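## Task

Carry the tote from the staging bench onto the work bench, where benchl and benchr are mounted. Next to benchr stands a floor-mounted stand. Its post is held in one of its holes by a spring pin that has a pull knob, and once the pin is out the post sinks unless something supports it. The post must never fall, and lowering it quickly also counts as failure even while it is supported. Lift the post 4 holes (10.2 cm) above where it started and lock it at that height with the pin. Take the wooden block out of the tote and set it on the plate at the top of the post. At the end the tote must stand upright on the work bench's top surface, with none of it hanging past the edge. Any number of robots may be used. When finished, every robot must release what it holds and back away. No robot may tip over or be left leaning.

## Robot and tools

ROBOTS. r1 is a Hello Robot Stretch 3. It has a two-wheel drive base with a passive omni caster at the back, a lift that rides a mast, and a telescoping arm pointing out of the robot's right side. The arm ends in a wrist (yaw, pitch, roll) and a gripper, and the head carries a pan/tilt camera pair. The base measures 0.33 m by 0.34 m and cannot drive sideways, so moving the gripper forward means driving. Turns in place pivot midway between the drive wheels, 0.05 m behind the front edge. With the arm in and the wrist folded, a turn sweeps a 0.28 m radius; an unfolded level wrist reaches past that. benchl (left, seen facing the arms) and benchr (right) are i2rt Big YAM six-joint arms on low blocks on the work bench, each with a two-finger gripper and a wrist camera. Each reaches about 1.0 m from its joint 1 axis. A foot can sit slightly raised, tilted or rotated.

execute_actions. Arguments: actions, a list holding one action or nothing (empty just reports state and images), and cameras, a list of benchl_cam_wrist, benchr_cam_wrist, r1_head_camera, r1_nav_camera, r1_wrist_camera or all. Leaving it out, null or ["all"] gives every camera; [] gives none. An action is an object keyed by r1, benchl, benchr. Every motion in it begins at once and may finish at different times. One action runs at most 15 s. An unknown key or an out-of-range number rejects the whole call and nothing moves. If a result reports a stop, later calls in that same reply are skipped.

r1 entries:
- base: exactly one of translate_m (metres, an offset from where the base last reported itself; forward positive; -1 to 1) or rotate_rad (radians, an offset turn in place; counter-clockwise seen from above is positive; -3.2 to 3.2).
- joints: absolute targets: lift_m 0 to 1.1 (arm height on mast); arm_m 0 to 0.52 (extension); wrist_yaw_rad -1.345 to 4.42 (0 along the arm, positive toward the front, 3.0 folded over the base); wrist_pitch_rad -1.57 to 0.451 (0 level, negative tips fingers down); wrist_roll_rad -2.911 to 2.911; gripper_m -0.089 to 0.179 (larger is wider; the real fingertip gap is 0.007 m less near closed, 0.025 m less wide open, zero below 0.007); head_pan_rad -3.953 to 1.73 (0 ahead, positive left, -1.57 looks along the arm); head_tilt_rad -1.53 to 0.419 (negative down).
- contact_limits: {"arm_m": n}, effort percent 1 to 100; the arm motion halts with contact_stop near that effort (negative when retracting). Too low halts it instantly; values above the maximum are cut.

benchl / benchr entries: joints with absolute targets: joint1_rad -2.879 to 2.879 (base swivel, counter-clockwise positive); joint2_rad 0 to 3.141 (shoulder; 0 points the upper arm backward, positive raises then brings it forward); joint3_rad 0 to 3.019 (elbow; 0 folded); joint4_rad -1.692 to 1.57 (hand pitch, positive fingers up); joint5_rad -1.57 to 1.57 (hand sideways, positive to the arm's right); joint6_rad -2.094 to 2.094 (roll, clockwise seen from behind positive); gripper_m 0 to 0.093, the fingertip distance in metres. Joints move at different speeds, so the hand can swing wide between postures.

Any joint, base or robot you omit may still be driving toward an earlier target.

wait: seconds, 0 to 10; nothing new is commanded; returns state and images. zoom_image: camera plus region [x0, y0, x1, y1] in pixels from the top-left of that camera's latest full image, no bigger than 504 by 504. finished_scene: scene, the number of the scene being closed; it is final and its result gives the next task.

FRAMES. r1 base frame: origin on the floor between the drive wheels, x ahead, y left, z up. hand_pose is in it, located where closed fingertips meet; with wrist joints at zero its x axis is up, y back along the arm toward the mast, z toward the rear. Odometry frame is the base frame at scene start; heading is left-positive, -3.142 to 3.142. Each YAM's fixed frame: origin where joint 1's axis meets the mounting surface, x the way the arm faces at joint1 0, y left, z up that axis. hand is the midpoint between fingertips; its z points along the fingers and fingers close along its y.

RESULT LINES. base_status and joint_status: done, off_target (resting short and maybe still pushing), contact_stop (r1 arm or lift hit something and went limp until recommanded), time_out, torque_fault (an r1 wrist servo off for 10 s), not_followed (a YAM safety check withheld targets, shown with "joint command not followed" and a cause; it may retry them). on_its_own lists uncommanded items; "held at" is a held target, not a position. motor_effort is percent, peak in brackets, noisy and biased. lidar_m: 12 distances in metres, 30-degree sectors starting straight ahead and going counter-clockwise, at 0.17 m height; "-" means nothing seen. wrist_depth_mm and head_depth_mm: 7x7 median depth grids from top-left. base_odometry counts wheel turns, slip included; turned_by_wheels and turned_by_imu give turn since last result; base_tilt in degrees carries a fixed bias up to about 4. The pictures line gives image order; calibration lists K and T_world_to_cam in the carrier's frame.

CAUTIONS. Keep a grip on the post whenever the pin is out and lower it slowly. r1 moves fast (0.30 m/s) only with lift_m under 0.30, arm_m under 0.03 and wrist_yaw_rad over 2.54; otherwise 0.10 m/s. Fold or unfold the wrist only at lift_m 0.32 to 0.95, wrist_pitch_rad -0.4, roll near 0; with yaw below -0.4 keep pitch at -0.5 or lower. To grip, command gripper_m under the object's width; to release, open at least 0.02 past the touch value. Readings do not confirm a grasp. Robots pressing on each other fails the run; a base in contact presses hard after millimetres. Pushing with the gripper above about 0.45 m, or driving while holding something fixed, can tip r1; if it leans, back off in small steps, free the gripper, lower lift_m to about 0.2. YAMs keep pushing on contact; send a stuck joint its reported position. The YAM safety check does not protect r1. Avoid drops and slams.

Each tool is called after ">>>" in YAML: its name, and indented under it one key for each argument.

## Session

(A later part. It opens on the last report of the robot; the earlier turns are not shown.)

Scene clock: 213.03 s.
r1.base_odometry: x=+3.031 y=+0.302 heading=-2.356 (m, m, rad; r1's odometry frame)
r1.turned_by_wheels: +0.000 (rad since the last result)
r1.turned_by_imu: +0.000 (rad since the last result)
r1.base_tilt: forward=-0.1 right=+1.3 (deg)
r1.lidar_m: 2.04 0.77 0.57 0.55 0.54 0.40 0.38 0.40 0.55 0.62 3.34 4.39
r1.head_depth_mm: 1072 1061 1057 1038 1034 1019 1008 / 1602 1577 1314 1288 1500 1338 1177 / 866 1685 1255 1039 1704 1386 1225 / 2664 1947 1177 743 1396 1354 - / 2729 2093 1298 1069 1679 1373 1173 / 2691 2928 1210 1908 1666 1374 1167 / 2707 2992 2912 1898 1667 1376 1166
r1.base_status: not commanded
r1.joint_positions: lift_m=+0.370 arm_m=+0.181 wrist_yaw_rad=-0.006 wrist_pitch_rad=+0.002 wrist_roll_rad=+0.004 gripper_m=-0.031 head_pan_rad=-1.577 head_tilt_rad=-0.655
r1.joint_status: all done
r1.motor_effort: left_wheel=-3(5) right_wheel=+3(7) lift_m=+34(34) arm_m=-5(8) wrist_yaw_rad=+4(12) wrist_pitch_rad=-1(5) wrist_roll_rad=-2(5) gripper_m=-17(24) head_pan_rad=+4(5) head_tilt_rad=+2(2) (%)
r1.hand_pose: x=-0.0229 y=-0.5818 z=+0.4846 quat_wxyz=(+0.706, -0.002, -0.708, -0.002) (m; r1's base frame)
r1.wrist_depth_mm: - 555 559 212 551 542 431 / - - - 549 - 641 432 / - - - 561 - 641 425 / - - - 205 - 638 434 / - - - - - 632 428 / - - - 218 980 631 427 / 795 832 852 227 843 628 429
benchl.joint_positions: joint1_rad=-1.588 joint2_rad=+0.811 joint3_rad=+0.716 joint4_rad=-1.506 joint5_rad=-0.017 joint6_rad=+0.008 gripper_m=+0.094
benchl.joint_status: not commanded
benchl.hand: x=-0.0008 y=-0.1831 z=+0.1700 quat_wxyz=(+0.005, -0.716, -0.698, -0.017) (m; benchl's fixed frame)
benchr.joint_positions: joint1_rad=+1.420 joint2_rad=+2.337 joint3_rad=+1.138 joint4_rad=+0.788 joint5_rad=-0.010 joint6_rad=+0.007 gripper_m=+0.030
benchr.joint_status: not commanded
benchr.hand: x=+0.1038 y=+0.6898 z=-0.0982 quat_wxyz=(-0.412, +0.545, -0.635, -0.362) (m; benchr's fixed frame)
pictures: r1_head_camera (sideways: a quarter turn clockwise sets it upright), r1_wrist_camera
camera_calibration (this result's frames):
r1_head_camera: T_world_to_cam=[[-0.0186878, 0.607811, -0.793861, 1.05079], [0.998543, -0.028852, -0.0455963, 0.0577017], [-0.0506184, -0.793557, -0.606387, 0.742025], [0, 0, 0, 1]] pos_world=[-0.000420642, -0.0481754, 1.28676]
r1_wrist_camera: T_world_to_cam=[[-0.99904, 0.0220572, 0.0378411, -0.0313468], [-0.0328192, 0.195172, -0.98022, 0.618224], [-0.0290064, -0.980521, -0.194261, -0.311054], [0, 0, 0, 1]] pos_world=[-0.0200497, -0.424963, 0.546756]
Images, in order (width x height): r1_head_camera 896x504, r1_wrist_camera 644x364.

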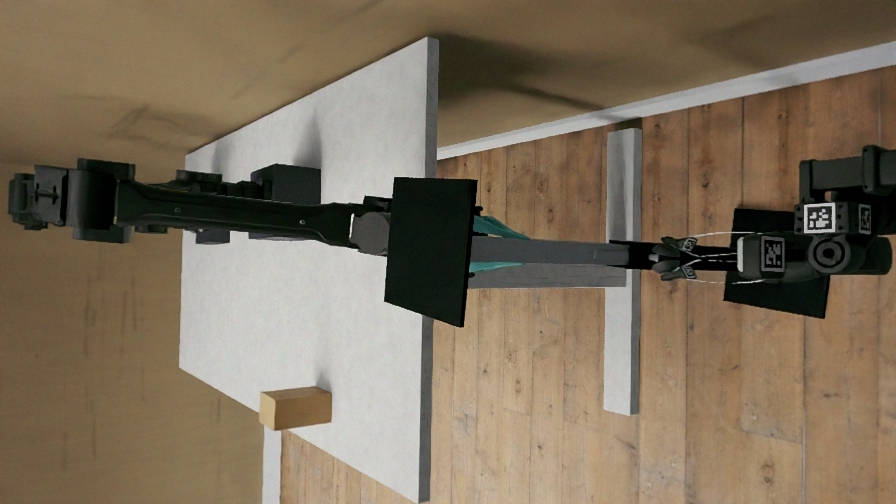

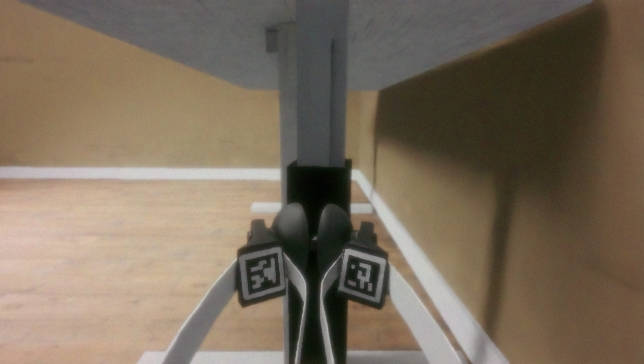

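>>> execute_actions:
  actions:
    - {"r1":{"joints":{"gripper_m":0.045,"lift_m":0.355,"arm_m":0.194}}}
  cameras: ["r1_wrist_camera"]

>>> execute_actions:
  actions:
    - {"r1":{"joints":{"gripper_m":-0.035}}}
  cameras: ["r1_wrist_camera"]

>>> execute_actions:
  actions:
    - {"r1":{"joints":{"arm_m":0.17}}}
  cameras: ["r1_head_camera","r1_wrist_camera"]

>>> execute_actions:
  actions:
    - {"benchr":{"joints":{"joint2_rad":2.2,"joint4_rad":0.74}}}
  cameras: []

Scene clock: 215.17 s.
r1.base_odometry: x=+3.031 y=+0.302 heading=-2.356 (m, m, rad; r1's odometry frame)
r1.turned_by_wheels: +0.000 (rad since the last result)
r1.turned_by_imu: +0.000 (rad since the last result)
r1.base_tilt: forward=-0.1 right=+1.3 (deg)
r1.lidar_m: 2.03 0.77 0.57 0.55 0.54 0.40 0.38 0.40 0.55 0.62 3.32 4.36
r1.head_depth_mm: 1080 1064 1053 1043 1033 1020 1009 / 1591 1588 1307 1282 1502 1334 1182 / 864 1690 1249 1039 1688 1388 1240 / 2614 1942 1174 748 1396 1307 1125 / 2701 2130 1300 1067 1681 1374 1169 / 2677 2917 1210 1914 1666 1380 1168 / 2711 3018 2899 1912 1657 1369 1166
r1.base_status: not commanded
r1.joint_positions: lift_m=+0.356 arm_m=+0.194 wrist_yaw_rad=-0.003 wrist_pitch_rad=-0.016 wrist_roll_rad=+0.003 gripper_m=+0.045 head_pan_rad=-1.577 head_tilt_rad=-0.655
r1.joint_status: all done
r1.motor_effort: left_wheel=-3(5) right_wheel=+3(7) lift_m=+14(29) arm_m=+3(11) wrist_yaw_rad=+2(4) wrist_pitch_rad=+5(10) wrist_roll_rad=-1(1) gripper_m=+0(79) head_pan_rad=+4(4) head_tilt_rad=+2(2) (%)
r1.hand_pose: x=-0.0223 y=-0.5945 z=+0.4661 quat_wxyz=(+0.706, +0.005, -0.708, -0.007) (m; r1's base frame)
r1.wrist_depth_mm: - 688 675 179 653 582 438 / - - - 185 - 633 431 / - - - 188 - 657 432 / - - - 188 - 650 431 / - - - 192 - 652 425 / 973 - - 204 939 652 429 / 777 770 808 212 786 605 431
benchl.joint_positions: joint1_rad=-1.588 joint2_rad=+0.811 joint3_rad=+0.716 joint4_rad=-1.506 joint5_rad=-0.017 joint6_rad=+0.008 gripper_m=+0.094
benchl.joint_status: not commanded
benchl.hand: x=-0.0008 y=-0.1831 z=+0.1700 quat_wxyz=(+0.005, -0.716, -0.698, -0.017) (m; benchl's fixed frame)
benchr.joint_positions: joint1_rad=+1.420 joint2_rad=+2.337 joint3_rad=+1.138 joint4_rad=+0.788 joint5_rad=-0.010 joint6_rad=+0.007 gripper_m=+0.030
benchr.joint_status: not commanded
benchr.hand: x=+0.1038 y=+0.6898 z=-0.0982 quat_wxyz=(-0.412, +0.545, -0.635, -0.362) (m; benchr's fixed frame)
pictures: r1_wrist_camera
camera_calibration (this result's frames):
r1_wrist_camera: T_world_to_cam=[[-0.999032, 0.0188912, 0.0397276, -0.0324943], [-0.0348163, 0.212451, -0.976551, 0.611085], [-0.0268884, -0.976989, -0.211587, -0.316834], [0, 0, 0, 1]] pos_world=[-0.0197063, -0.438755, 0.531009]
Images, in order (width x height): r1_wrist_camera 644x364.

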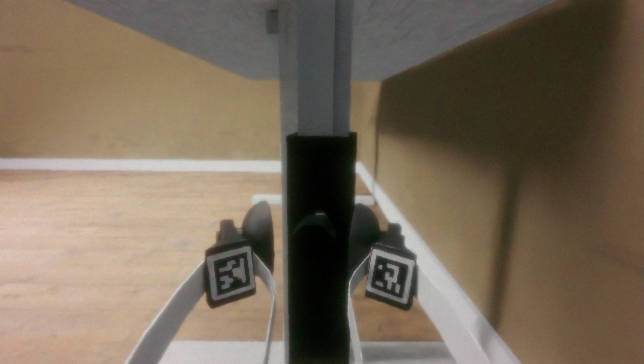

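Scene clock: 216.47 s.
r1.base_odometry: x=+3.031 y=+0.302 heading=-2.356 (m, m, rad; r1's odometry frame)
r1.turned_by_wheels: +0.000 (rad since the last result)
r1.turned_by_imu: +0.000 (rad since the last result)
r1.base_tilt: forward=-0.1 right=+1.3 (deg)
r1.lidar_m: 2.04 0.77 0.57 0.55 0.54 0.40 0.38 0.40 0.55 0.62 3.32 4.36
r1.head_depth_mm: 1075 1063 1058 1043 1033 1021 1009 / 1598 1569 1310 1286 1508 1334 1184 / 864 1701 1248 1037 1694 1385 1241 / 2612 1950 1183 746 1390 1329 1128 / 2699 2089 1296 1071 1685 1381 1173 / 2693 2927 1220 1897 1674 1370 1167 / 2705 3043 2893 1897 1659 1369 1159
r1.base_status: not commanded
r1.joint_positions: lift_m=+0.356 arm_m=+0.194 wrist_yaw_rad=-0.003 wrist_pitch_rad=-0.016 wrist_roll_rad=+0.003 gripper_m=-0.034 head_pan_rad=-1.577 head_tilt_rad=-0.655
r1.joint_status: all done
r1.motor_effort: left_wheel=-3(3) right_wheel=+4(4) lift_m=+15(15) arm_m=+0(3) wrist_yaw_rad=+2(2) wrist_pitch_rad=+5(5) wrist_roll_rad=-1(1) gripper_m=-21(96) head_pan_rad=+4(4) head_tilt_rad=+2(2) (%)
r1.hand_pose: x=-0.0223 y=-0.5948 z=+0.4661 quat_wxyz=(+0.706, +0.005, -0.708, -0.007) (m; r1's base frame)
r1.wrist_depth_mm: - 693 684 179 643 564 434 / - - - 185 - 643 434 / - - - 189 - 642 436 / - - - 188 - 632 430 / - - - 159 - 640 430 / 999 - 974 204 940 647 435 / 783 765 796 212 778 637 429
benchl.joint_positions: joint1_rad=-1.588 joint2_rad=+0.811 joint3_rad=+0.716 joint4_rad=-1.506 joint5_rad=-0.017 joint6_rad=+0.008 gripper_m=+0.094
benchl.joint_status: not commanded
benchl.hand: x=-0.0008 y=-0.1831 z=+0.1700 quat_wxyz=(+0.005, -0.716, -0.698, -0.017) (m; benchl's fixed frame)
benchr.joint_positions: joint1_rad=+1.420 joint2_rad=+2.337 joint3_rad=+1.138 joint4_rad=+0.789 joint5_rad=-0.010 joint6_rad=+0.007 gripper_m=+0.030
benchr.joint_status: not commanded
benchr.hand: x=+0.1038 y=+0.6898 z=-0.0981 quat_wxyz=(-0.412, +0.545, -0.635, -0.362) (m; benchr's fixed frame)
pictures: r1_wrist_camera
camera_calibration (this result's frames):
r1_wrist_camera: T_world_to_cam=[[-0.999032, 0.0188931, 0.0397289, -0.0324869], [-0.0348163, 0.212484, -0.976544, 0.611141], [-0.0268918, -0.976982, -0.211621, -0.317153], [0, 0, 0, 1]] pos_world=[-0.0197066, -0.439096, 0.53098]
Images, in order (width x height): r1_wrist_camera 644x364.

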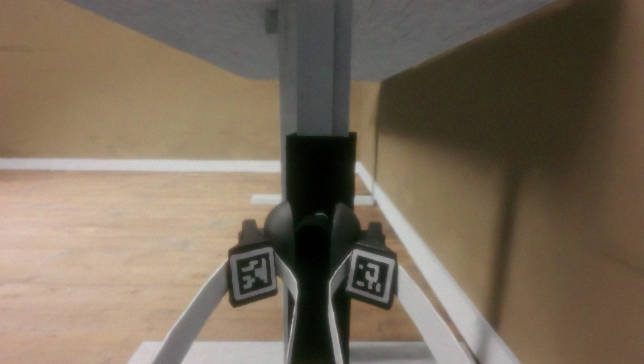

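Scene clock: 217.57 s.
r1.base_odometry: x=+3.031 y=+0.302 heading=-2.356 (m, m, rad; r1's odometry frame)
r1.turned_by_wheels: +0.000 (rad since the last result)
r1.turned_by_imu: +0.000 (rad since the last result)
r1.base_tilt: forward=-0.1 right=+1.3 (deg)
r1.lidar_m: 2.04 0.77 0.57 0.55 0.54 0.40 0.38 0.40 0.55 0.62 3.33 4.37
r1.head_depth_mm: 1076 1070 1056 1040 1032 1018 1006 / 1599 1571 1311 1282 1501 1337 1181 / 867 1701 1254 1041 1689 1393 1229 / 2617 1959 1177 746 1388 1349 - / 2712 2085 1300 1066 1678 1377 1169 / 2686 2933 1218 1919 1662 1371 1164 / 2697 3019 2879 1892 1661 1369 1168
r1.base_status: not commanded
r1.joint_positions: lift_m=+0.356 arm_m=+0.171 wrist_yaw_rad=-0.003 wrist_pitch_rad=-0.016 wrist_roll_rad=+0.003 gripper_m=-0.031 head_pan_rad=-1.577 head_tilt_rad=-0.655
r1.joint_status: all done
r1.motor_effort: left_wheel=-2(3) right_wheel=+3(4) lift_m=+15(15) arm_m=-5(9) wrist_yaw_rad=+2(2) wrist_pitch_rad=+5(5) wrist_roll_rad=-1(1) gripper_m=-16(21) head_pan_rad=+4(4) head_tilt_rad=+2(2) (%)
r1.hand_pose: x=-0.0223 y=-0.5713 z=+0.4661 quat_wxyz=(+0.706, +0.005, -0.708, -0.007) (m; r1's base frame)
r1.wrist_depth_mm: - 682 674 216 650 575 431 / - - - 547 - 651 436 / - - - 211 - 656 432 / - - - 214 - 640 435 / - - - - - 649 432 / - - - 231 966 646 427 / 777 786 724 451 731 644 426
benchl.joint_positions: joint1_rad=-1.588 joint2_rad=+0.811 joint3_rad=+0.716 joint4_rad=-1.506 joint5_rad=-0.017 joint6_rad=+0.008 gripper_m=+0.094
benchl.joint_status: not commanded
benchl.hand: x=-0.0008 y=-0.1831 z=+0.1700 quat_wxyz=(+0.005, -0.716, -0.698, -0.017) (m; benchl's fixed frame)
benchr.joint_positions: joint1_rad=+1.420 joint2_rad=+2.337 joint3_rad=+1.138 joint4_rad=+0.789 joint5_rad=-0.010 joint6_rad=+0.007 gripper_m=+0.030
benchr.joint_status: not commanded
benchr.hand: x=+0.1038 y=+0.6898 z=-0.0981 quat_wxyz=(-0.412, +0.545, -0.635, -0.362) (m; benchr's fixed frame)
pictures: r1_head_camera (sideways: a quarter turn clockwise sets it upright), r1_wrist_camera
camera_calibration (this result's frames):
r1_head_camera: T_world_to_cam=[[-0.0186878, 0.607811, -0.793862, 1.05079], [0.998543, -0.028852, -0.0455963, 0.0577017], [-0.0506184, -0.793557, -0.606387, 0.742025], [0, 0, 0, 1]] pos_world=[-0.000420642, -0.0481754, 1.28676]
r1_wrist_camera: T_world_to_cam=[[-0.99903, 0.0189908, 0.0397284, -0.0328992], [-0.0347949, 0.212491, -0.976543, 0.606143], [-0.0269873, -0.976979, -0.211624, -0.294207], [0, 0, 0, 1]] pos_world=[-0.0197164, -0.415609, 0.530971]
Images, in order (width x height): r1_head_camera 896x504, r1_wrist_camera 644x364.

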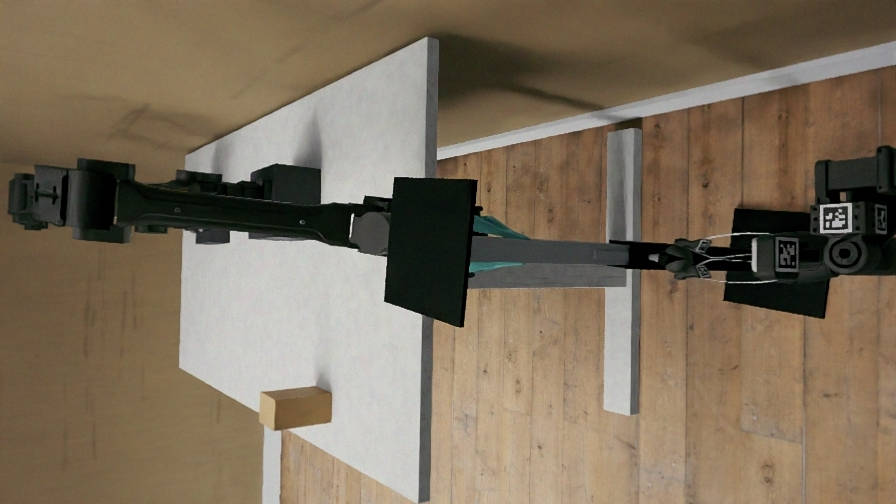

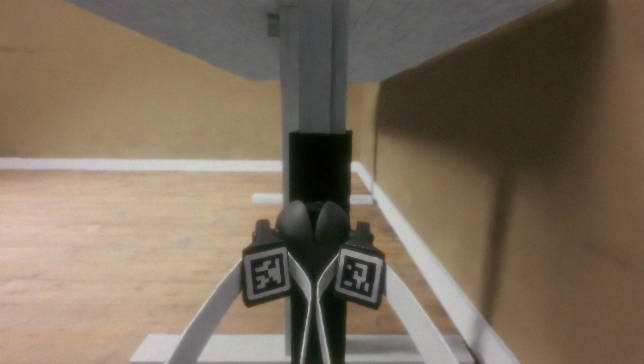

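Scene clock: 218.20 s.
r1.base_odometry: x=+3.031 y=+0.302 heading=-2.356 (m, m, rad; r1's odometry frame)
r1.turned_by_wheels: +0.000 (rad since the last result)
r1.turned_by_imu: +0.000 (rad since the last result)
r1.base_tilt: forward=-0.1 right=+1.3 (deg)
r1.lidar_m: 2.04 0.77 0.57 0.55 0.54 0.40 0.38 0.40 0.55 0.62 3.31 4.38
r1.head_depth_mm: 1075 1065 1052 1036 1038 1016 1008 / 1596 1578 1317 1280 1499 1332 1181 / 865 1704 1257 1042 1688 1392 1226 / 2616 1934 1188 748 1403 1347 - / 2706 2102 1293 1072 1681 1379 1170 / 2706 2942 1213 1889 1661 1380 1163 / 2676 3036 2909 1881 1663 1366 1168
r1.base_status: not commanded
r1.joint_positions: lift_m=+0.356 arm_m=+0.171 wrist_yaw_rad=-0.003 wrist_pitch_rad=-0.016 wrist_roll_rad=+0.003 gripper_m=-0.031 head_pan_rad=-1.577 head_tilt_rad=-0.655
r1.joint_status: not commanded
r1.motor_effort: left_wheel=-3(3) right_wheel=+3(3) lift_m=+15(15) arm_m=-5(5) wrist_yaw_rad=+2(2) wrist_pitch_rad=+5(5) wrist_roll_rad=-1(1) gripper_m=-17(15) head_pan_rad=+4(4) head_tilt_rad=+2(1) (%)
r1.hand_pose: x=-0.0223 y=-0.5713 z=+0.4661 quat_wxyz=(+0.706, +0.005, -0.708, -0.007) (m; r1's base frame)
r1.wrist_depth_mm: - 677 673 218 648 571 434 / - - - 555 - 643 434 / - - - 212 - 662 431 / - - - 213 - 644 429 / - - - - - 636 431 / 989 - - 231 947 640 429 / 768 786 740 457 737 645 426
benchl.joint_positions: joint1_rad=-1.588 joint2_rad=+0.811 joint3_rad=+0.716 joint4_rad=-1.506 joint5_rad=-0.017 joint6_rad=+0.008 gripper_m=+0.094
benchl.joint_status: not commanded
benchl.hand: x=-0.0008 y=-0.1831 z=+0.1700 quat_wxyz=(+0.005, -0.716, -0.698, -0.017) (m; benchl's fixed frame)
benchr.joint_positions: joint1_rad=+1.420 joint2_rad=+2.335 joint3_rad=+1.138 joint4_rad=+0.783 joint5_rad=-0.010 joint6_rad=+0.007 gripper_m=+0.030
benchr.joint_status: all done
benchr.hand: x=+0.1038 y=+0.6898 z=-0.0979 quat_wxyz=(-0.411, +0.545, -0.635, -0.361) (m; benchr's fixed frame)
pictures: none
No camera images: the call's "cameras" was empty. Leave "cameras" out to get every camera's image.

>>> execute_actions:
  actions:
    - {"r1":{"joints":{"gripper_m":0.05}},"benchr":{"joints":{"joint2_rad":2.34,"joint4_rad":0.79}}}
  cameras: []

>>> execute_actions:
  actions:
    - {"r1":{"joints":{"arm_m":0.198}}}
  cameras: []

>>> execute_actions:
  actions:
    - {"r1":{"joints":{"gripper_m":-0.08}}}
  cameras: ["r1_wrist_camera"]

>>> execute_actions:
  actions:
    - {"r1":{"joints":{"arm_m":0.178}}}
  cameras: ["r1_head_camera","r1_wrist_camera"]

Scene clock: 220.80 s.
r1.base_odometry: x=+3.031 y=+0.302 heading=-2.356 (m, m, rad; r1's odometry frame)
r1.turned_by_wheels: +0.000 (rad since the last result)
r1.turned_by_imu: +0.000 (rad since the last result)
r1.base_tilt: forward=+0.0 right=+1.4 (deg)
r1.lidar_m: 2.04 0.77 0.57 0.55 0.54 0.40 0.38 0.40 0.55 0.61 3.31 4.36
r1.head_depth_mm: 1077 1063 1054 1042 1033 1020 1012 / 1602 1568 1307 1288 1501 1336 1181 / 861 1698 1255 1033 1690 1398 1232 / 2628 1953 1180 745 1405 1276 - / 2685 2108 1307 1070 1683 1375 1170 / 2704 2919 1206 1896 1665 1374 1166 / 2739 3019 2887 1887 1655 1368 1157
r1.base_status: not commanded
r1.joint_positions: lift_m=+0.356 arm_m=+0.170 wrist_yaw_rad=-0.003 wrist_pitch_rad=-0.016 wrist_roll_rad=+0.003 gripper_m=+0.050 head_pan_rad=-1.577 head_tilt_rad=-0.655
r1.joint_status: all done
r1.motor_effort: left_wheel=-2(3) right_wheel=+3(3) lift_m=+15(15) arm_m=-3(5) wrist_yaw_rad=+2(2) wrist_pitch_rad=+5(5) wrist_roll_rad=-1(1) gripper_m=+1(81) head_pan_rad=+4(4) head_tilt_rad=+2(1) (%)
r1.hand_pose: x=-0.0222 y=-0.5711 z=+0.4661 quat_wxyz=(+0.706, +0.005, -0.708, -0.007) (m; r1's base frame)
r1.wrist_depth_mm: - 690 657 205 656 568 437 / - - - 555 - 659 431 / - - - 215 - 646 433 / - - - 214 - 659 432 / - - - 218 - 644 430 / - 992 899 233 918 648 426 / 773 778 718 242 737 601 437
benchl.joint_positions: joint1_rad=-1.588 joint2_rad=+0.811 joint3_rad=+0.716 joint4_rad=-1.506 joint5_rad=-0.017 joint6_rad=+0.008 gripper_m=+0.094
benchl.joint_status: not commanded
benchl.hand: x=-0.0008 y=-0.1831 z=+0.1700 quat_wxyz=(+0.005, -0.716, -0.698, -0.017) (m; benchl's fixed frame)
benchr.joint_positions: joint1_rad=+1.420 joint2_rad=+2.340 joint3_rad=+1.138 joint4_rad=+0.791 joint5_rad=-0.010 joint6_rad=+0.007 gripper_m=+0.030
benchr.joint_status: all done
benchr.hand: x=+0.1037 y=+0.6894 z=-0.0996 quat_wxyz=(-0.412, +0.545, -0.635, -0.362) (m; benchr's fixed frame)
pictures: none
No camera images: the call's "cameras" was empty. Leave "cameras" out to get every camera's image.

Scene clock: 221.97 s.
r1.base_odometry: x=+3.031 y=+0.302 heading=-2.356 (m, m, rad; r1's odometry frame)
r1.turned_by_wheels: +0.000 (rad since the last result)
r1.turned_by_imu: +0.000 (rad since the last result)
r1.base_tilt: forward=-0.1 right=+1.3 (deg)
r1.lidar_m: 2.04 0.77 0.57 0.55 0.54 0.40 0.38 0.40 0.55 0.62 3.33 4.37
r1.head_depth_mm: 1074 1066 1053 1041 1035 1019 1008 / 1606 1566 1308 1284 1505 1332 1181 / 861 1697 1252 1039 1699 1388 1245 / 2646 1944 1180 746 1399 1308 1129 / 2738 2102 1298 1069 1676 1383 1170 / 2699 2942 1215 1901 1679 1365 1166 / 2683 3050 2898 1896 1669 1370 1166
r1.base_status: not commanded
r1.joint_positions: lift_m=+0.356 arm_m=+0.198 wrist_yaw_rad=-0.003 wrist_pitch_rad=-0.016 wrist_roll_rad=+0.003 gripper_m=+0.050 head_pan_rad=-1.577 head_tilt_rad=-0.655
r1.joint_status: all done
r1.motor_effort: left_wheel=-3(2) right_wheel=+3(3) lift_m=+15(15) arm_m=+3(5) wrist_yaw_rad=+2(2) wrist_pitch_rad=+5(5) wrist_roll_rad=-1(0) gripper_m=+0(0) head_pan_rad=+4(4) head_tilt_rad=+1(2) (%)
r1.hand_pose: x=-0.0222 y=-0.5985 z=+0.4660 quat_wxyz=(+0.706, +0.005, -0.708, -0.007) (m; r1's base frame)
r1.wrist_depth_mm: - 681 676 175 665 574 428 / - - - 182 - 649 431 / - - - 185 - 637 433 / - - - 185 - 642 429 / - - - 188 - 650 433 / 993 - 938 200 913 645 432 / 789 773 774 208 811 592 429
benchl.joint_positions: joint1_rad=-1.588 joint2_rad=+0.811 joint3_rad=+0.716 joint4_rad=-1.506 joint5_rad=-0.017 joint6_rad=+0.008 gripper_m=+0.094
benchl.joint_status: not commanded
benchl.hand: x=-0.0008 y=-0.1831 z=+0.1700 quat_wxyz=(+0.005, -0.716, -0.698, -0.017) (m; benchl's fixed frame)
benchr.joint_positions: joint1_rad=+1.420 joint2_rad=+2.340 joint3_rad=+1.138 joint4_rad=+0.791 joint5_rad=-0.010 joint6_rad=+0.007 gripper_m=+0.030
benchr.joint_status: not commanded
benchr.hand: x=+0.1037 y=+0.6894 z=-0.0996 quat_wxyz=(-0.412, +0.545, -0.635, -0.362) (m; benchr's fixed frame)
pictures: none
No camera images: the call's "cameras" was empty. Leave "cameras" out to get every camera's image.

Scene clock: 223.77 s.
r1.base_odometry: x=+3.031 y=+0.302 heading=-2.356 (m, m, rad; r1's odometry frame)
r1.turned_by_wheels: +0.000 (rad since the last result)
r1.turned_by_imu: +0.000 (rad since the last result)
r1.base_tilt: forward=-0.1 right=+1.3 (deg)
r1.lidar_m: 2.04 0.77 0.57 0.55 0.54 0.40 0.38 0.40 0.55 0.62 3.29 4.37
r1.head_depth_mm: 1076 1068 1056 1045 1033 1018 1008 / 1603 1566 1306 1284 1508 1327 1178 / 863 1703 1260 1033 1684 1394 1244 / 2635 1948 1186 748 1392 1340 1127 / 2725 2118 1301 1067 1668 1374 1171 / 2703 2920 1213 1906 1666 1370 1166 / 2669 3028 2934 1885 1662 1366 1166
r1.base_status: not commanded
r1.joint_positions: lift_m=+0.356 arm_m=+0.198 wrist_yaw_rad=-0.012 wrist_pitch_rad=-0.018 wrist_roll_rad=+0.002 gripper_m=-0.078 head_pan_rad=-1.577 head_tilt_rad=-0.655
r1.joint_status: all done
r1.motor_effort: left_wheel=-4(4) right_wheel=+4(5) lift_m=+15(15) arm_m=+3(3) wrist_yaw_rad=+9(9) wrist_pitch_rad=+6(6) wrist_roll_rad=-1(1) gripper_m=-38(99) head_pan_rad=+4(5) head_tilt_rad=+2(2) (%)
r1.hand_pose: x=-0.0245 y=-0.5984 z=+0.4655 quat_wxyz=(+0.707, +0.002, -0.708, -0.011) (m; r1's base frame)
r1.wrist_depth_mm: - 689 673 174 648 589 427 / - - - 181 - 635 428 / - - - 182 - 635 427 / - - - 186 - 636 424 / - - - 154 - 644 428 / - 975 999 200 948 630 425 / 770 785 795 211 800 632 429
benchl.joint_positions: joint1_rad=-1.588 joint2_rad=+0.811 joint3_rad=+0.716 joint4_rad=-1.506 joint5_rad=-0.017 joint6_rad=+0.008 gripper_m=+0.094
benchl.joint_status: not commanded
benchl.hand: x=-0.0008 y=-0.1831 z=+0.1700 quat_wxyz=(+0.005, -0.716, -0.698, -0.017) (m; benchl's fixed frame)
benchr.joint_positions: joint1_rad=+1.420 joint2_rad=+2.340 joint3_rad=+1.138 joint4_rad=+0.791 joint5_rad=-0.010 joint6_rad=+0.007 gripper_m=+0.030
benchr.joint_status: not commanded
benchr.hand: x=+0.1037 y=+0.6894 z=-0.0996 quat_wxyz=(-0.412, +0.545, -0.635, -0.362) (m; benchr's fixed frame)
pictures: r1_wrist_camera
camera_calibration (this result's frames):
r1_wrist_camera: T_world_to_cam=[[-0.998796, 0.0275736, 0.0405697, -0.0298343], [-0.0337075, 0.215057, -0.97602, 0.612558], [-0.0356372, -0.976212, -0.213868, -0.31955], [0, 0, 0, 1]] pos_world=[-0.0205384, -0.442861, 0.530737]
Images, in order (width x height): r1_wrist_camera 644x364.

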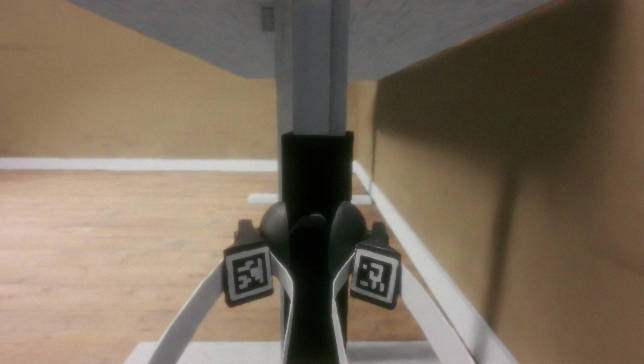

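Scene clock: 224.83 s.
r1.base_odometry: x=+3.031 y=+0.302 heading=-2.356 (m, m, rad; r1's odometry frame)
r1.turned_by_wheels: +0.000 (rad since the last result)
r1.turned_by_imu: +0.000 (rad since the last result)
r1.base_tilt: forward=-0.1 right=+1.3 (deg)
r1.lidar_m: 2.04 0.77 0.57 0.55 0.54 0.40 0.38 0.40 0.55 0.62 3.33 4.37
r1.head_depth_mm: 1081 1069 1050 1039 1033 1021 1005 / 1598 1569 1308 1283 1509 1337 1180 / 853 1697 1261 1035 1686 1387 1223 / 2604 1937 1184 747 1392 1326 - / 2706 2096 1304 1072 1670 1382 1168 / 2700 2942 1212 1900 1680 1370 1167 / 2697 3034 2914 1886 1670 1367 1159
r1.base_status: not commanded
r1.joint_positions: lift_m=+0.355 arm_m=+0.178 wrist_yaw_rad=-0.004 wrist_pitch_rad=-0.017 wrist_roll_rad=+0.002 gripper_m=-0.072 head_pan_rad=-1.577 head_tilt_rad=-0.655
r1.joint_status: all done
r1.on_its_own: gripper_m is held at -0.073, not at your -0.080, by its stall guard, which is still easing
r1.motor_effort: left_wheel=-3(4) right_wheel=+4(4) lift_m=+16(16) arm_m=-4(15) wrist_yaw_rad=+2(9) wrist_pitch_rad=+6(6) wrist_roll_rad=-1(0) gripper_m=-19(39) head_pan_rad=+4(4) head_tilt_rad=+2(2) (%)
r1.hand_pose: x=-0.0224 y=-0.5792 z=+0.4658 quat_wxyz=(+0.707, +0.005, -0.708, -0.007) (m; r1's base frame)
r1.wrist_depth_mm: - 671 670 193 651 581 432 / - - - 224 - 635 425 / - - - 205 - 647 434 / - - - 206 - 654 434 / - - - - - 654 426 / - 998 974 222 975 647 429 / 763 787 734 234 750 642 427
benchl.joint_positions: joint1_rad=-1.588 joint2_rad=+0.811 joint3_rad=+0.716 joint4_rad=-1.506 joint5_rad=-0.017 joint6_rad=+0.008 gripper_m=+0.094
benchl.joint_status: not commanded
benchl.hand: x=-0.0008 y=-0.1831 z=+0.1700 quat_wxyz=(+0.005, -0.716, -0.698, -0.017) (m; benchl's fixed frame)
benchr.joint_positions: joint1_rad=+1.420 joint2_rad=+2.340 joint3_rad=+1.138 joint4_rad=+0.791 joint5_rad=-0.010 joint6_rad=+0.007 gripper_m=+0.030
benchr.joint_status: not commanded
benchr.hand: x=+0.1037 y=+0.6894 z=-0.0996 quat_wxyz=(-0.412, +0.545, -0.635, -0.362) (m; benchr's fixed frame)
pictures: r1_head_camera (sideways: a quarter turn clockwise sets it upright), r1_wrist_camera
camera_calibration (this result's frames):
r1_head_camera: T_world_to_cam=[[-0.0186879, 0.607796, -0.793873, 1.0508], [0.998543, -0.0288529, -0.0455958, 0.0577011], [-0.0506185, -0.793569, -0.606371, 0.742005], [0, 0, 0, 1]] pos_world=[-0.000420643, -0.0481757, 1.28676]
r1_wrist_camera: T_world_to_cam=[[-0.998992, 0.0192269, 0.0405571, -0.0330604], [-0.0355334, 0.213257, -0.97635, 0.607927], [-0.0274213, -0.976807, -0.212359, -0.301531], [0, 0, 0, 1]] pos_world=[-0.0196937, -0.423547, 0.530858]
Images, in order (width x height): r1_head_camera 896x504, r1_wrist_camera 644x364.

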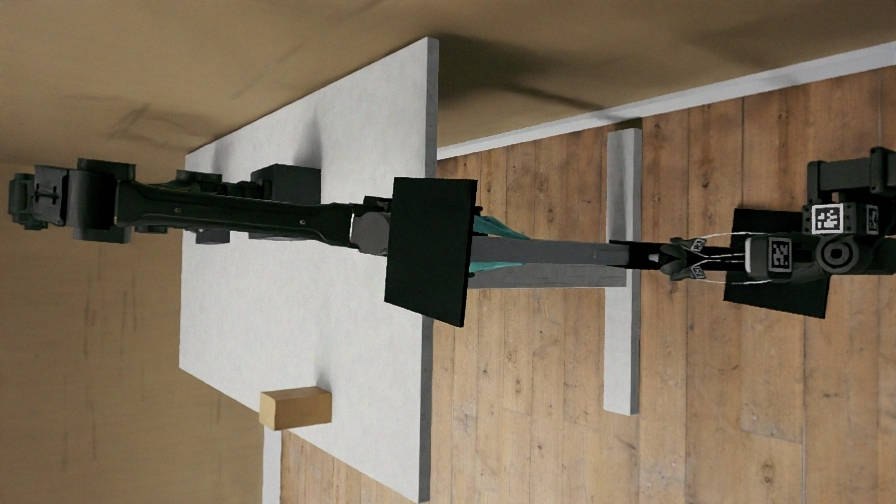

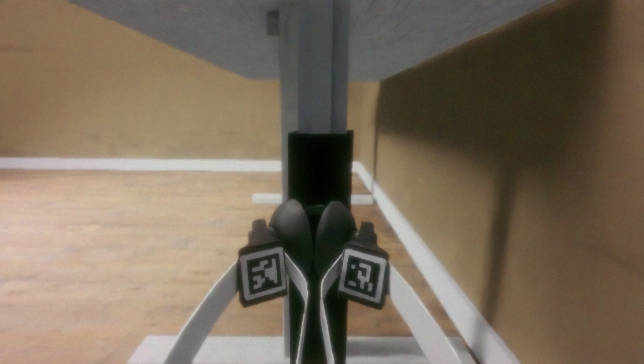

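>>> execute_actions:
  actions:
    - {"r1":{"joints":{"gripper_m":0.04}},"benchr":{"joints":{"joint1_rad":1.42,"joint3_rad":1.15,"joint5_rad":-0.01}}}
  cameras: []

>>> execute_actions:
  actions:
    - {"r1":{"joints":{"arm_m":0.194,"lift_m":0.36}}}
  cameras: []

>>> execute_actions:
  actions:
    - {"r1":{"joints":{"gripper_m":-0.089}}}
  cameras: ["r1_wrist_camera"]

>>> execute_actions:
  actions:
    - {"r1":{"joints":{"arm_m":0.184,"gripper_m":-0.088}}}
  cameras: ["r1_head_camera","r1_wrist_camera"]

>>> zoom_image:
  camera: "r1_head_camera"
  region: [590,210,730,310]

Scene clock: 228.07 s.
r1.base_odometry: x=+3.031 y=+0.302 heading=-2.356 (m, m, rad; r1's odometry frame)
r1.turned_by_wheels: +0.000 (rad since the last result)
r1.turned_by_imu: +0.000 (rad since the last result)
r1.base_tilt: forward=+0.0 right=+1.3 (deg)
r1.lidar_m: 2.03 0.77 0.57 0.55 0.54 0.40 0.38 0.40 0.55 0.62 3.31 4.35
r1.head_depth_mm: 1077 1061 1059 1042 1030 1023 1006 / 1590 1573 1307 1282 1499 1332 1181 / 862 1688 1256 1039 1686 1393 1234 / 2625 1956 1190 747 1397 1291 - / 2694 2076 1299 1075 1680 1380 1168 / 2712 2930 1212 1915 1660 1382 1169 / 2728 3014 2907 1916 1667 1379 1161
r1.base_status: not commanded
r1.joint_positions: lift_m=+0.355 arm_m=+0.178 wrist_yaw_rad=-0.003 wrist_pitch_rad=-0.017 wrist_roll_rad=+0.002 gripper_m=+0.040 head_pan_rad=-1.577 head_tilt_rad=-0.655
r1.joint_status: all done
r1.motor_effort: left_wheel=-2(3) right_wheel=+3(4) lift_m=+16(16) arm_m=-4(4) wrist_yaw_rad=+2(2) wrist_pitch_rad=+6(5) wrist_roll_rad=-1(1) gripper_m=+0(81) head_pan_rad=+4(4) head_tilt_rad=+2(2) (%)
r1.hand_pose: x=-0.0223 y=-0.5791 z=+0.4658 quat_wxyz=(+0.707, +0.005, -0.708, -0.007) (m; r1's base frame)
r1.wrist_depth_mm: - 787 683 194 652 576 434 / - - - 208 - 647 442 / - - - 204 - 654 432 / - - - 204 - 654 431 / - - - 209 - 649 433 / 990 - 995 222 919 648 429 / 780 785 716 232 744 620 423
benchl.joint_positions: joint1_rad=-1.588 joint2_rad=+0.811 joint3_rad=+0.716 joint4_rad=-1.506 joint5_rad=-0.017 joint6_rad=+0.008 gripper_m=+0.094
benchl.joint_status: not commanded
benchl.hand: x=-0.0008 y=-0.1831 z=+0.1700 quat_wxyz=(+0.005, -0.716, -0.698, -0.017) (m; benchl's fixed frame)
benchr.joint_positions: joint1_rad=+1.420 joint2_rad=+2.340 joint3_rad=+1.138 joint4_rad=+0.791 joint5_rad=-0.010 joint6_rad=+0.007 gripper_m=+0.030
benchr.joint_status: all done
benchr.hand: x=+0.1037 y=+0.6894 z=-0.0996 quat_wxyz=(-0.412, +0.545, -0.635, -0.362) (m; benchr's fixed frame)
pictures: none
No camera images: the call's "cameras" was empty. Leave "cameras" out to get every camera's image.

Scene clock: 229.03 s.
r1.base_odometry: x=+3.031 y=+0.302 heading=-2.356 (m, m, rad; r1's odometry frame)
r1.turned_by_wheels: +0.000 (rad since the last result)
r1.turned_by_imu: +0.000 (rad since the last result)
r1.base_tilt: forward=+0.0 right=+1.4 (deg)
r1.lidar_m: 2.05 0.77 0.57 0.55 0.54 0.40 0.38 0.40 0.55 0.62 3.32 4.36
r1.head_depth_mm: 1073 1067 1052 1041 1031 1021 1009 / 1599 1565 1306 1285 1508 1333 1184 / 862 1690 1255 1037 1685 1391 1241 / 2620 1936 1181 743 1410 1299 1133 / 2704 2098 1296 1070 1678 1375 1171 / 2685 2934 1214 1901 1669 1368 1166 / 2706 3019 2868 1893 1668 1376 1160
r1.base_status: not commanded
r1.joint_positions: lift_m=+0.359 arm_m=+0.194 wrist_yaw_rad=-0.003 wrist_pitch_rad=-0.017 wrist_roll_rad=+0.002 gripper_m=+0.040 head_pan_rad=-1.577 head_tilt_rad=-0.655
r1.joint_status: all done
r1.motor_effort: left_wheel=-2(2) right_wheel=+3(3) lift_m=+35(41) arm_m=+3(4) wrist_yaw_rad=+2(2) wrist_pitch_rad=+5(6) wrist_roll_rad=+0(0) gripper_m=+0(0) head_pan_rad=+5(4) head_tilt_rad=+2(2) (%)
r1.hand_pose: x=-0.0222 y=-0.5944 z=+0.4697 quat_wxyz=(+0.707, +0.005, -0.708, -0.007) (m; r1's base frame)
r1.wrist_depth_mm: - 681 651 179 633 572 435 / - - - 185 - 644 428 / - - - 190 - 663 434 / - - - 191 - 648 427 / - - - 181 - 639 426 / - - 993 204 944 652 431 / 779 791 767 212 802 612 426
benchl.joint_positions: joint1_rad=-1.588 joint2_rad=+0.811 joint3_rad=+0.716 joint4_rad=-1.506 joint5_rad=-0.017 joint6_rad=+0.008 gripper_m=+0.094
benchl.joint_status: not commanded
benchl.hand: x=-0.0008 y=-0.1831 z=+0.1700 quat_wxyz=(+0.005, -0.716, -0.698, -0.017) (m; benchl's fixed frame)
benchr.joint_positions: joint1_rad=+1.420 joint2_rad=+2.340 joint3_rad=+1.138 joint4_rad=+0.791 joint5_rad=-0.010 joint6_rad=+0.007 gripper_m=+0.030
benchr.joint_status: not commanded
benchr.hand: x=+0.1037 y=+0.6894 z=-0.0996 quat_wxyz=(-0.412, +0.545, -0.635, -0.362) (m; benchr's fixed frame)
pictures: none
No camera images: the call's "cameras" was empty. Leave "cameras" out to get every camera's image.

Scene clock: 230.80 s.
r1.base_odometry: x=+3.031 y=+0.302 heading=-2.356 (m, m, rad; r1's odometry frame)
r1.turned_by_wheels: +0.000 (rad since the last result)
r1.turned_by_imu: +0.000 (rad since the last result)
r1.base_tilt: forward=+0.0 right=+1.3 (deg)
r1.lidar_m: 2.04 0.77 0.57 0.55 0.54 0.40 0.38 0.40 0.55 0.62 3.32 4.36
r1.head_depth_mm: 1076 1066 1058 1041 1036 1018 1007 / 1598 1586 1317 1288 1493 1336 1183 / 861 1699 1258 1037 1678 1386 1246 / 2617 1946 1186 745 1397 1349 1121 / 2740 2091 1295 1072 1671 1382 1172 / 2702 2938 1214 1897 1671 1383 1166 / 2719 3051 2911 1902 1664 1369 1167
r1.base_status: not commanded
r1.joint_positions: lift_m=+0.359 arm_m=+0.194 wrist_yaw_rad=-0.003 wrist_pitch_rad=-0.016 wrist_roll_rad=+0.002 gripper_m=-0.087 head_pan_rad=-1.577 head_tilt_rad=-0.655
r1.joint_status: all done
r1.motor_effort: left_wheel=-3(3) right_wheel=+4(4) lift_m=+35(35) arm_m=-1(3) wrist_yaw_rad=+2(2) wrist_pitch_rad=+5(5) wrist_roll_rad=-1(1) gripper_m=-39(99) head_pan_rad=+4(4) head_tilt_rad=+2(2) (%)
r1.hand_pose: x=-0.0222 y=-0.5949 z=+0.4700 quat_wxyz=(+0.707, +0.005, -0.708, -0.007) (m; r1's base frame)
r1.wrist_depth_mm: - 662 645 179 629 567 433 / - - - 186 - 645 434 / - - - 190 - 650 434 / - - - 188 - 647 433 / - - - 170 - 644 436 / 991 - - 204 943 655 428 / 785 780 808 213 770 641 432
benchl.joint_positions: joint1_rad=-1.588 joint2_rad=+0.811 joint3_rad=+0.716 joint4_rad=-1.506 joint5_rad=-0.017 joint6_rad=+0.008 gripper_m=+0.094
benchl.joint_status: not commanded
benchl.hand: x=-0.0008 y=-0.1831 z=+0.1700 quat_wxyz=(+0.005, -0.716, -0.698, -0.017) (m; benchl's fixed frame)
benchr.joint_positions: joint1_rad=+1.420 joint2_rad=+2.340 joint3_rad=+1.138 joint4_rad=+0.791 joint5_rad=-0.010 joint6_rad=+0.007 gripper_m=+0.030
benchr.joint_status: not commanded
benchr.hand: x=+0.1037 y=+0.6894 z=-0.0996 quat_wxyz=(-0.412, +0.545, -0.635, -0.362) (m; benchr's fixed frame)
pictures: r1_wrist_camera
camera_calibration (this result's frames):
r1_wrist_camera: T_world_to_cam=[[-0.999003, 0.0186632, 0.0405431, -0.0331058], [-0.0356632, 0.212396, -0.976533, 0.614961], [-0.0268364, -0.977005, -0.211519, -0.316447], [0, 0, 0, 1]] pos_world=[-0.0196336, -0.439168, 0.534937]
Images, in order (width x height): r1_wrist_camera 644x364.

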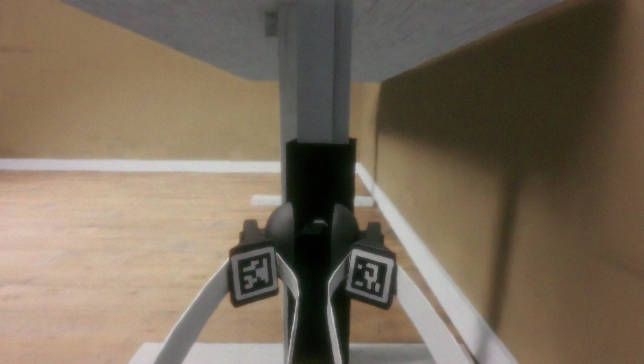

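Scene clock: 231.73 s.
r1.base_odometry: x=+3.031 y=+0.302 heading=-2.356 (m, m, rad; r1's odometry frame)
r1.turned_by_wheels: +0.000 (rad since the last result)
r1.turned_by_imu: +0.000 (rad since the last result)
r1.base_tilt: forward=-0.1 right=+1.4 (deg)
r1.lidar_m: 2.04 0.77 0.57 0.55 0.54 0.40 0.38 0.40 0.55 0.62 3.33 4.37
r1.head_depth_mm: 1079 1064 1054 1045 1035 1017 1010 / 1598 1572 1309 1287 1504 1333 1185 / 865 1699 1257 1035 1697 1385 1229 / 2610 1950 1185 747 1386 1330 - / 2708 2081 1299 1072 1669 1379 1169 / 2725 2929 1212 1895 1678 1370 1168 / 2699 3051 2903 1884 1663 1368 1159
r1.base_status: not commanded
r1.joint_positions: lift_m=+0.359 arm_m=+0.185 wrist_yaw_rad=-0.003 wrist_pitch_rad=-0.012 wrist_roll_rad=+0.002 gripper_m=-0.083 head_pan_rad=-1.577 head_tilt_rad=-0.655
r1.joint_status: gripper_m off_target (ended at -0.083, target -0.088); the others done
r1.motor_effort: left_wheel=-3(3) right_wheel=+3(4) lift_m=+35(35) arm_m=-7(13) wrist_yaw_rad=+2(2) wrist_pitch_rad=+4(5) wrist_roll_rad=+0(1) gripper_m=-38(40) head_pan_rad=+4(4) head_tilt_rad=+2(2) (%)
r1.hand_pose: x=-0.0221 y=-0.5856 z=+0.4709 quat_wxyz=(+0.707, +0.004, -0.708, -0.006) (m; r1's base frame)
r1.wrist_depth_mm: - 655 641 187 612 568 435 / - - - 197 - 656 432 / - - - 215 - 659 432 / - - - 199 - 645 430 / - - - 173 - 641 434 / - - - 216 967 653 422 / 798 792 814 225 817 660 435
benchl.joint_positions: joint1_rad=-1.588 joint2_rad=+0.811 joint3_rad=+0.716 joint4_rad=-1.506 joint5_rad=-0.017 joint6_rad=+0.008 gripper_m=+0.094
benchl.joint_status: not commanded
benchl.hand: x=-0.0008 y=-0.1831 z=+0.1700 quat_wxyz=(+0.005, -0.716, -0.698, -0.017) (m; benchl's fixed frame)
benchr.joint_positions: joint1_rad=+1.420 joint2_rad=+2.340 joint3_rad=+1.138 joint4_rad=+0.791 joint5_rad=-0.010 joint6_rad=+0.007 gripper_m=+0.030
benchr.joint_status: not commanded
benchr.hand: x=+0.1037 y=+0.6894 z=-0.0996 quat_wxyz=(-0.412, +0.545, -0.635, -0.362) (m; benchr's fixed frame)
pictures: r1_head_camera (sideways: a quarter turn clockwise sets it upright), r1_wrist_camera
camera_calibration (this result's frames):
r1_head_camera: T_world_to_cam=[[-0.0186881, 0.607736, -0.793919, 1.05086], [0.998543, -0.0288565, -0.0455941, 0.0576989], [-0.0506189, -0.793615, -0.606311, 0.741927], [0, 0, 0, 1]] pos_world=[-0.000420656, -0.0481768, 1.28677]
r1_wrist_camera: T_world_to_cam=[[-0.999011, 0.0183773, 0.0404882, -0.0333479], [-0.0357632, 0.208958, -0.97727, 0.612202], [-0.0264199, -0.977752, -0.208094, -0.309229], [0, 0, 0, 1]] pos_world=[-0.0195904, -0.429661, 0.535288]
Images, in order (width x height): r1_head_camera 896x504, r1_wrist_camera 644x364.

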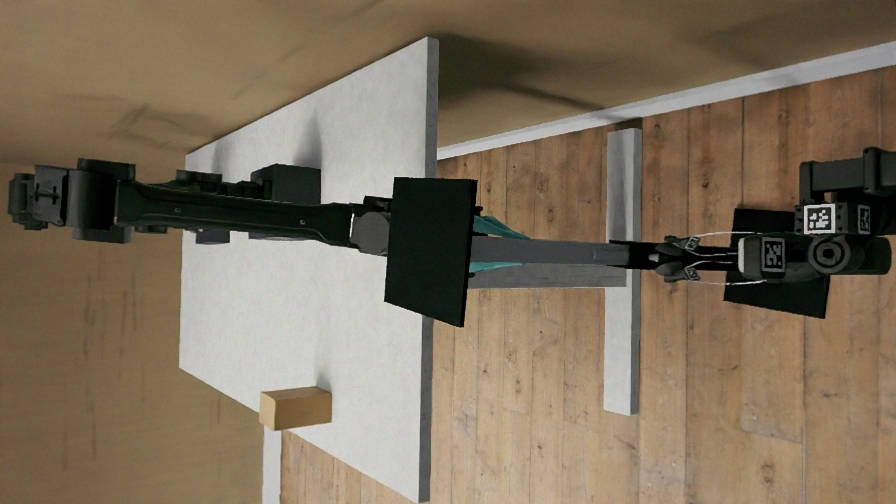

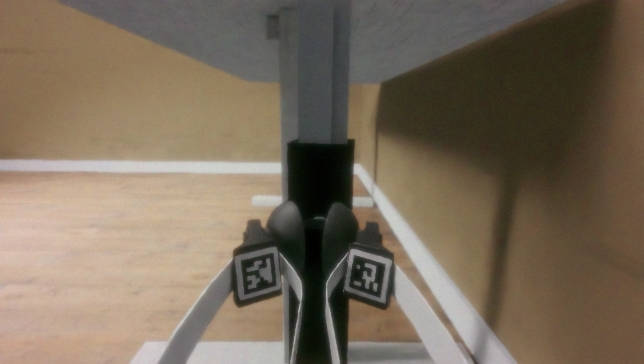

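Region (590, 210, 730, 310) of r1_head_camera's 896x504 image, scaled by 3.600, with more detail than that image has; it fills the top 360 rows of this view, and the rest is white.

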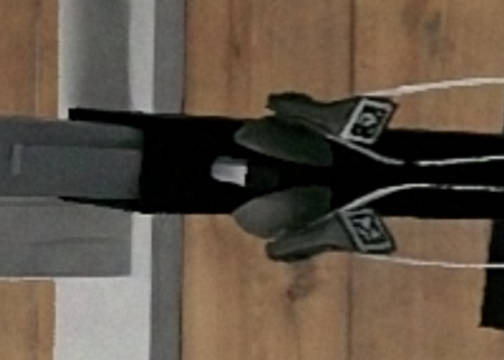

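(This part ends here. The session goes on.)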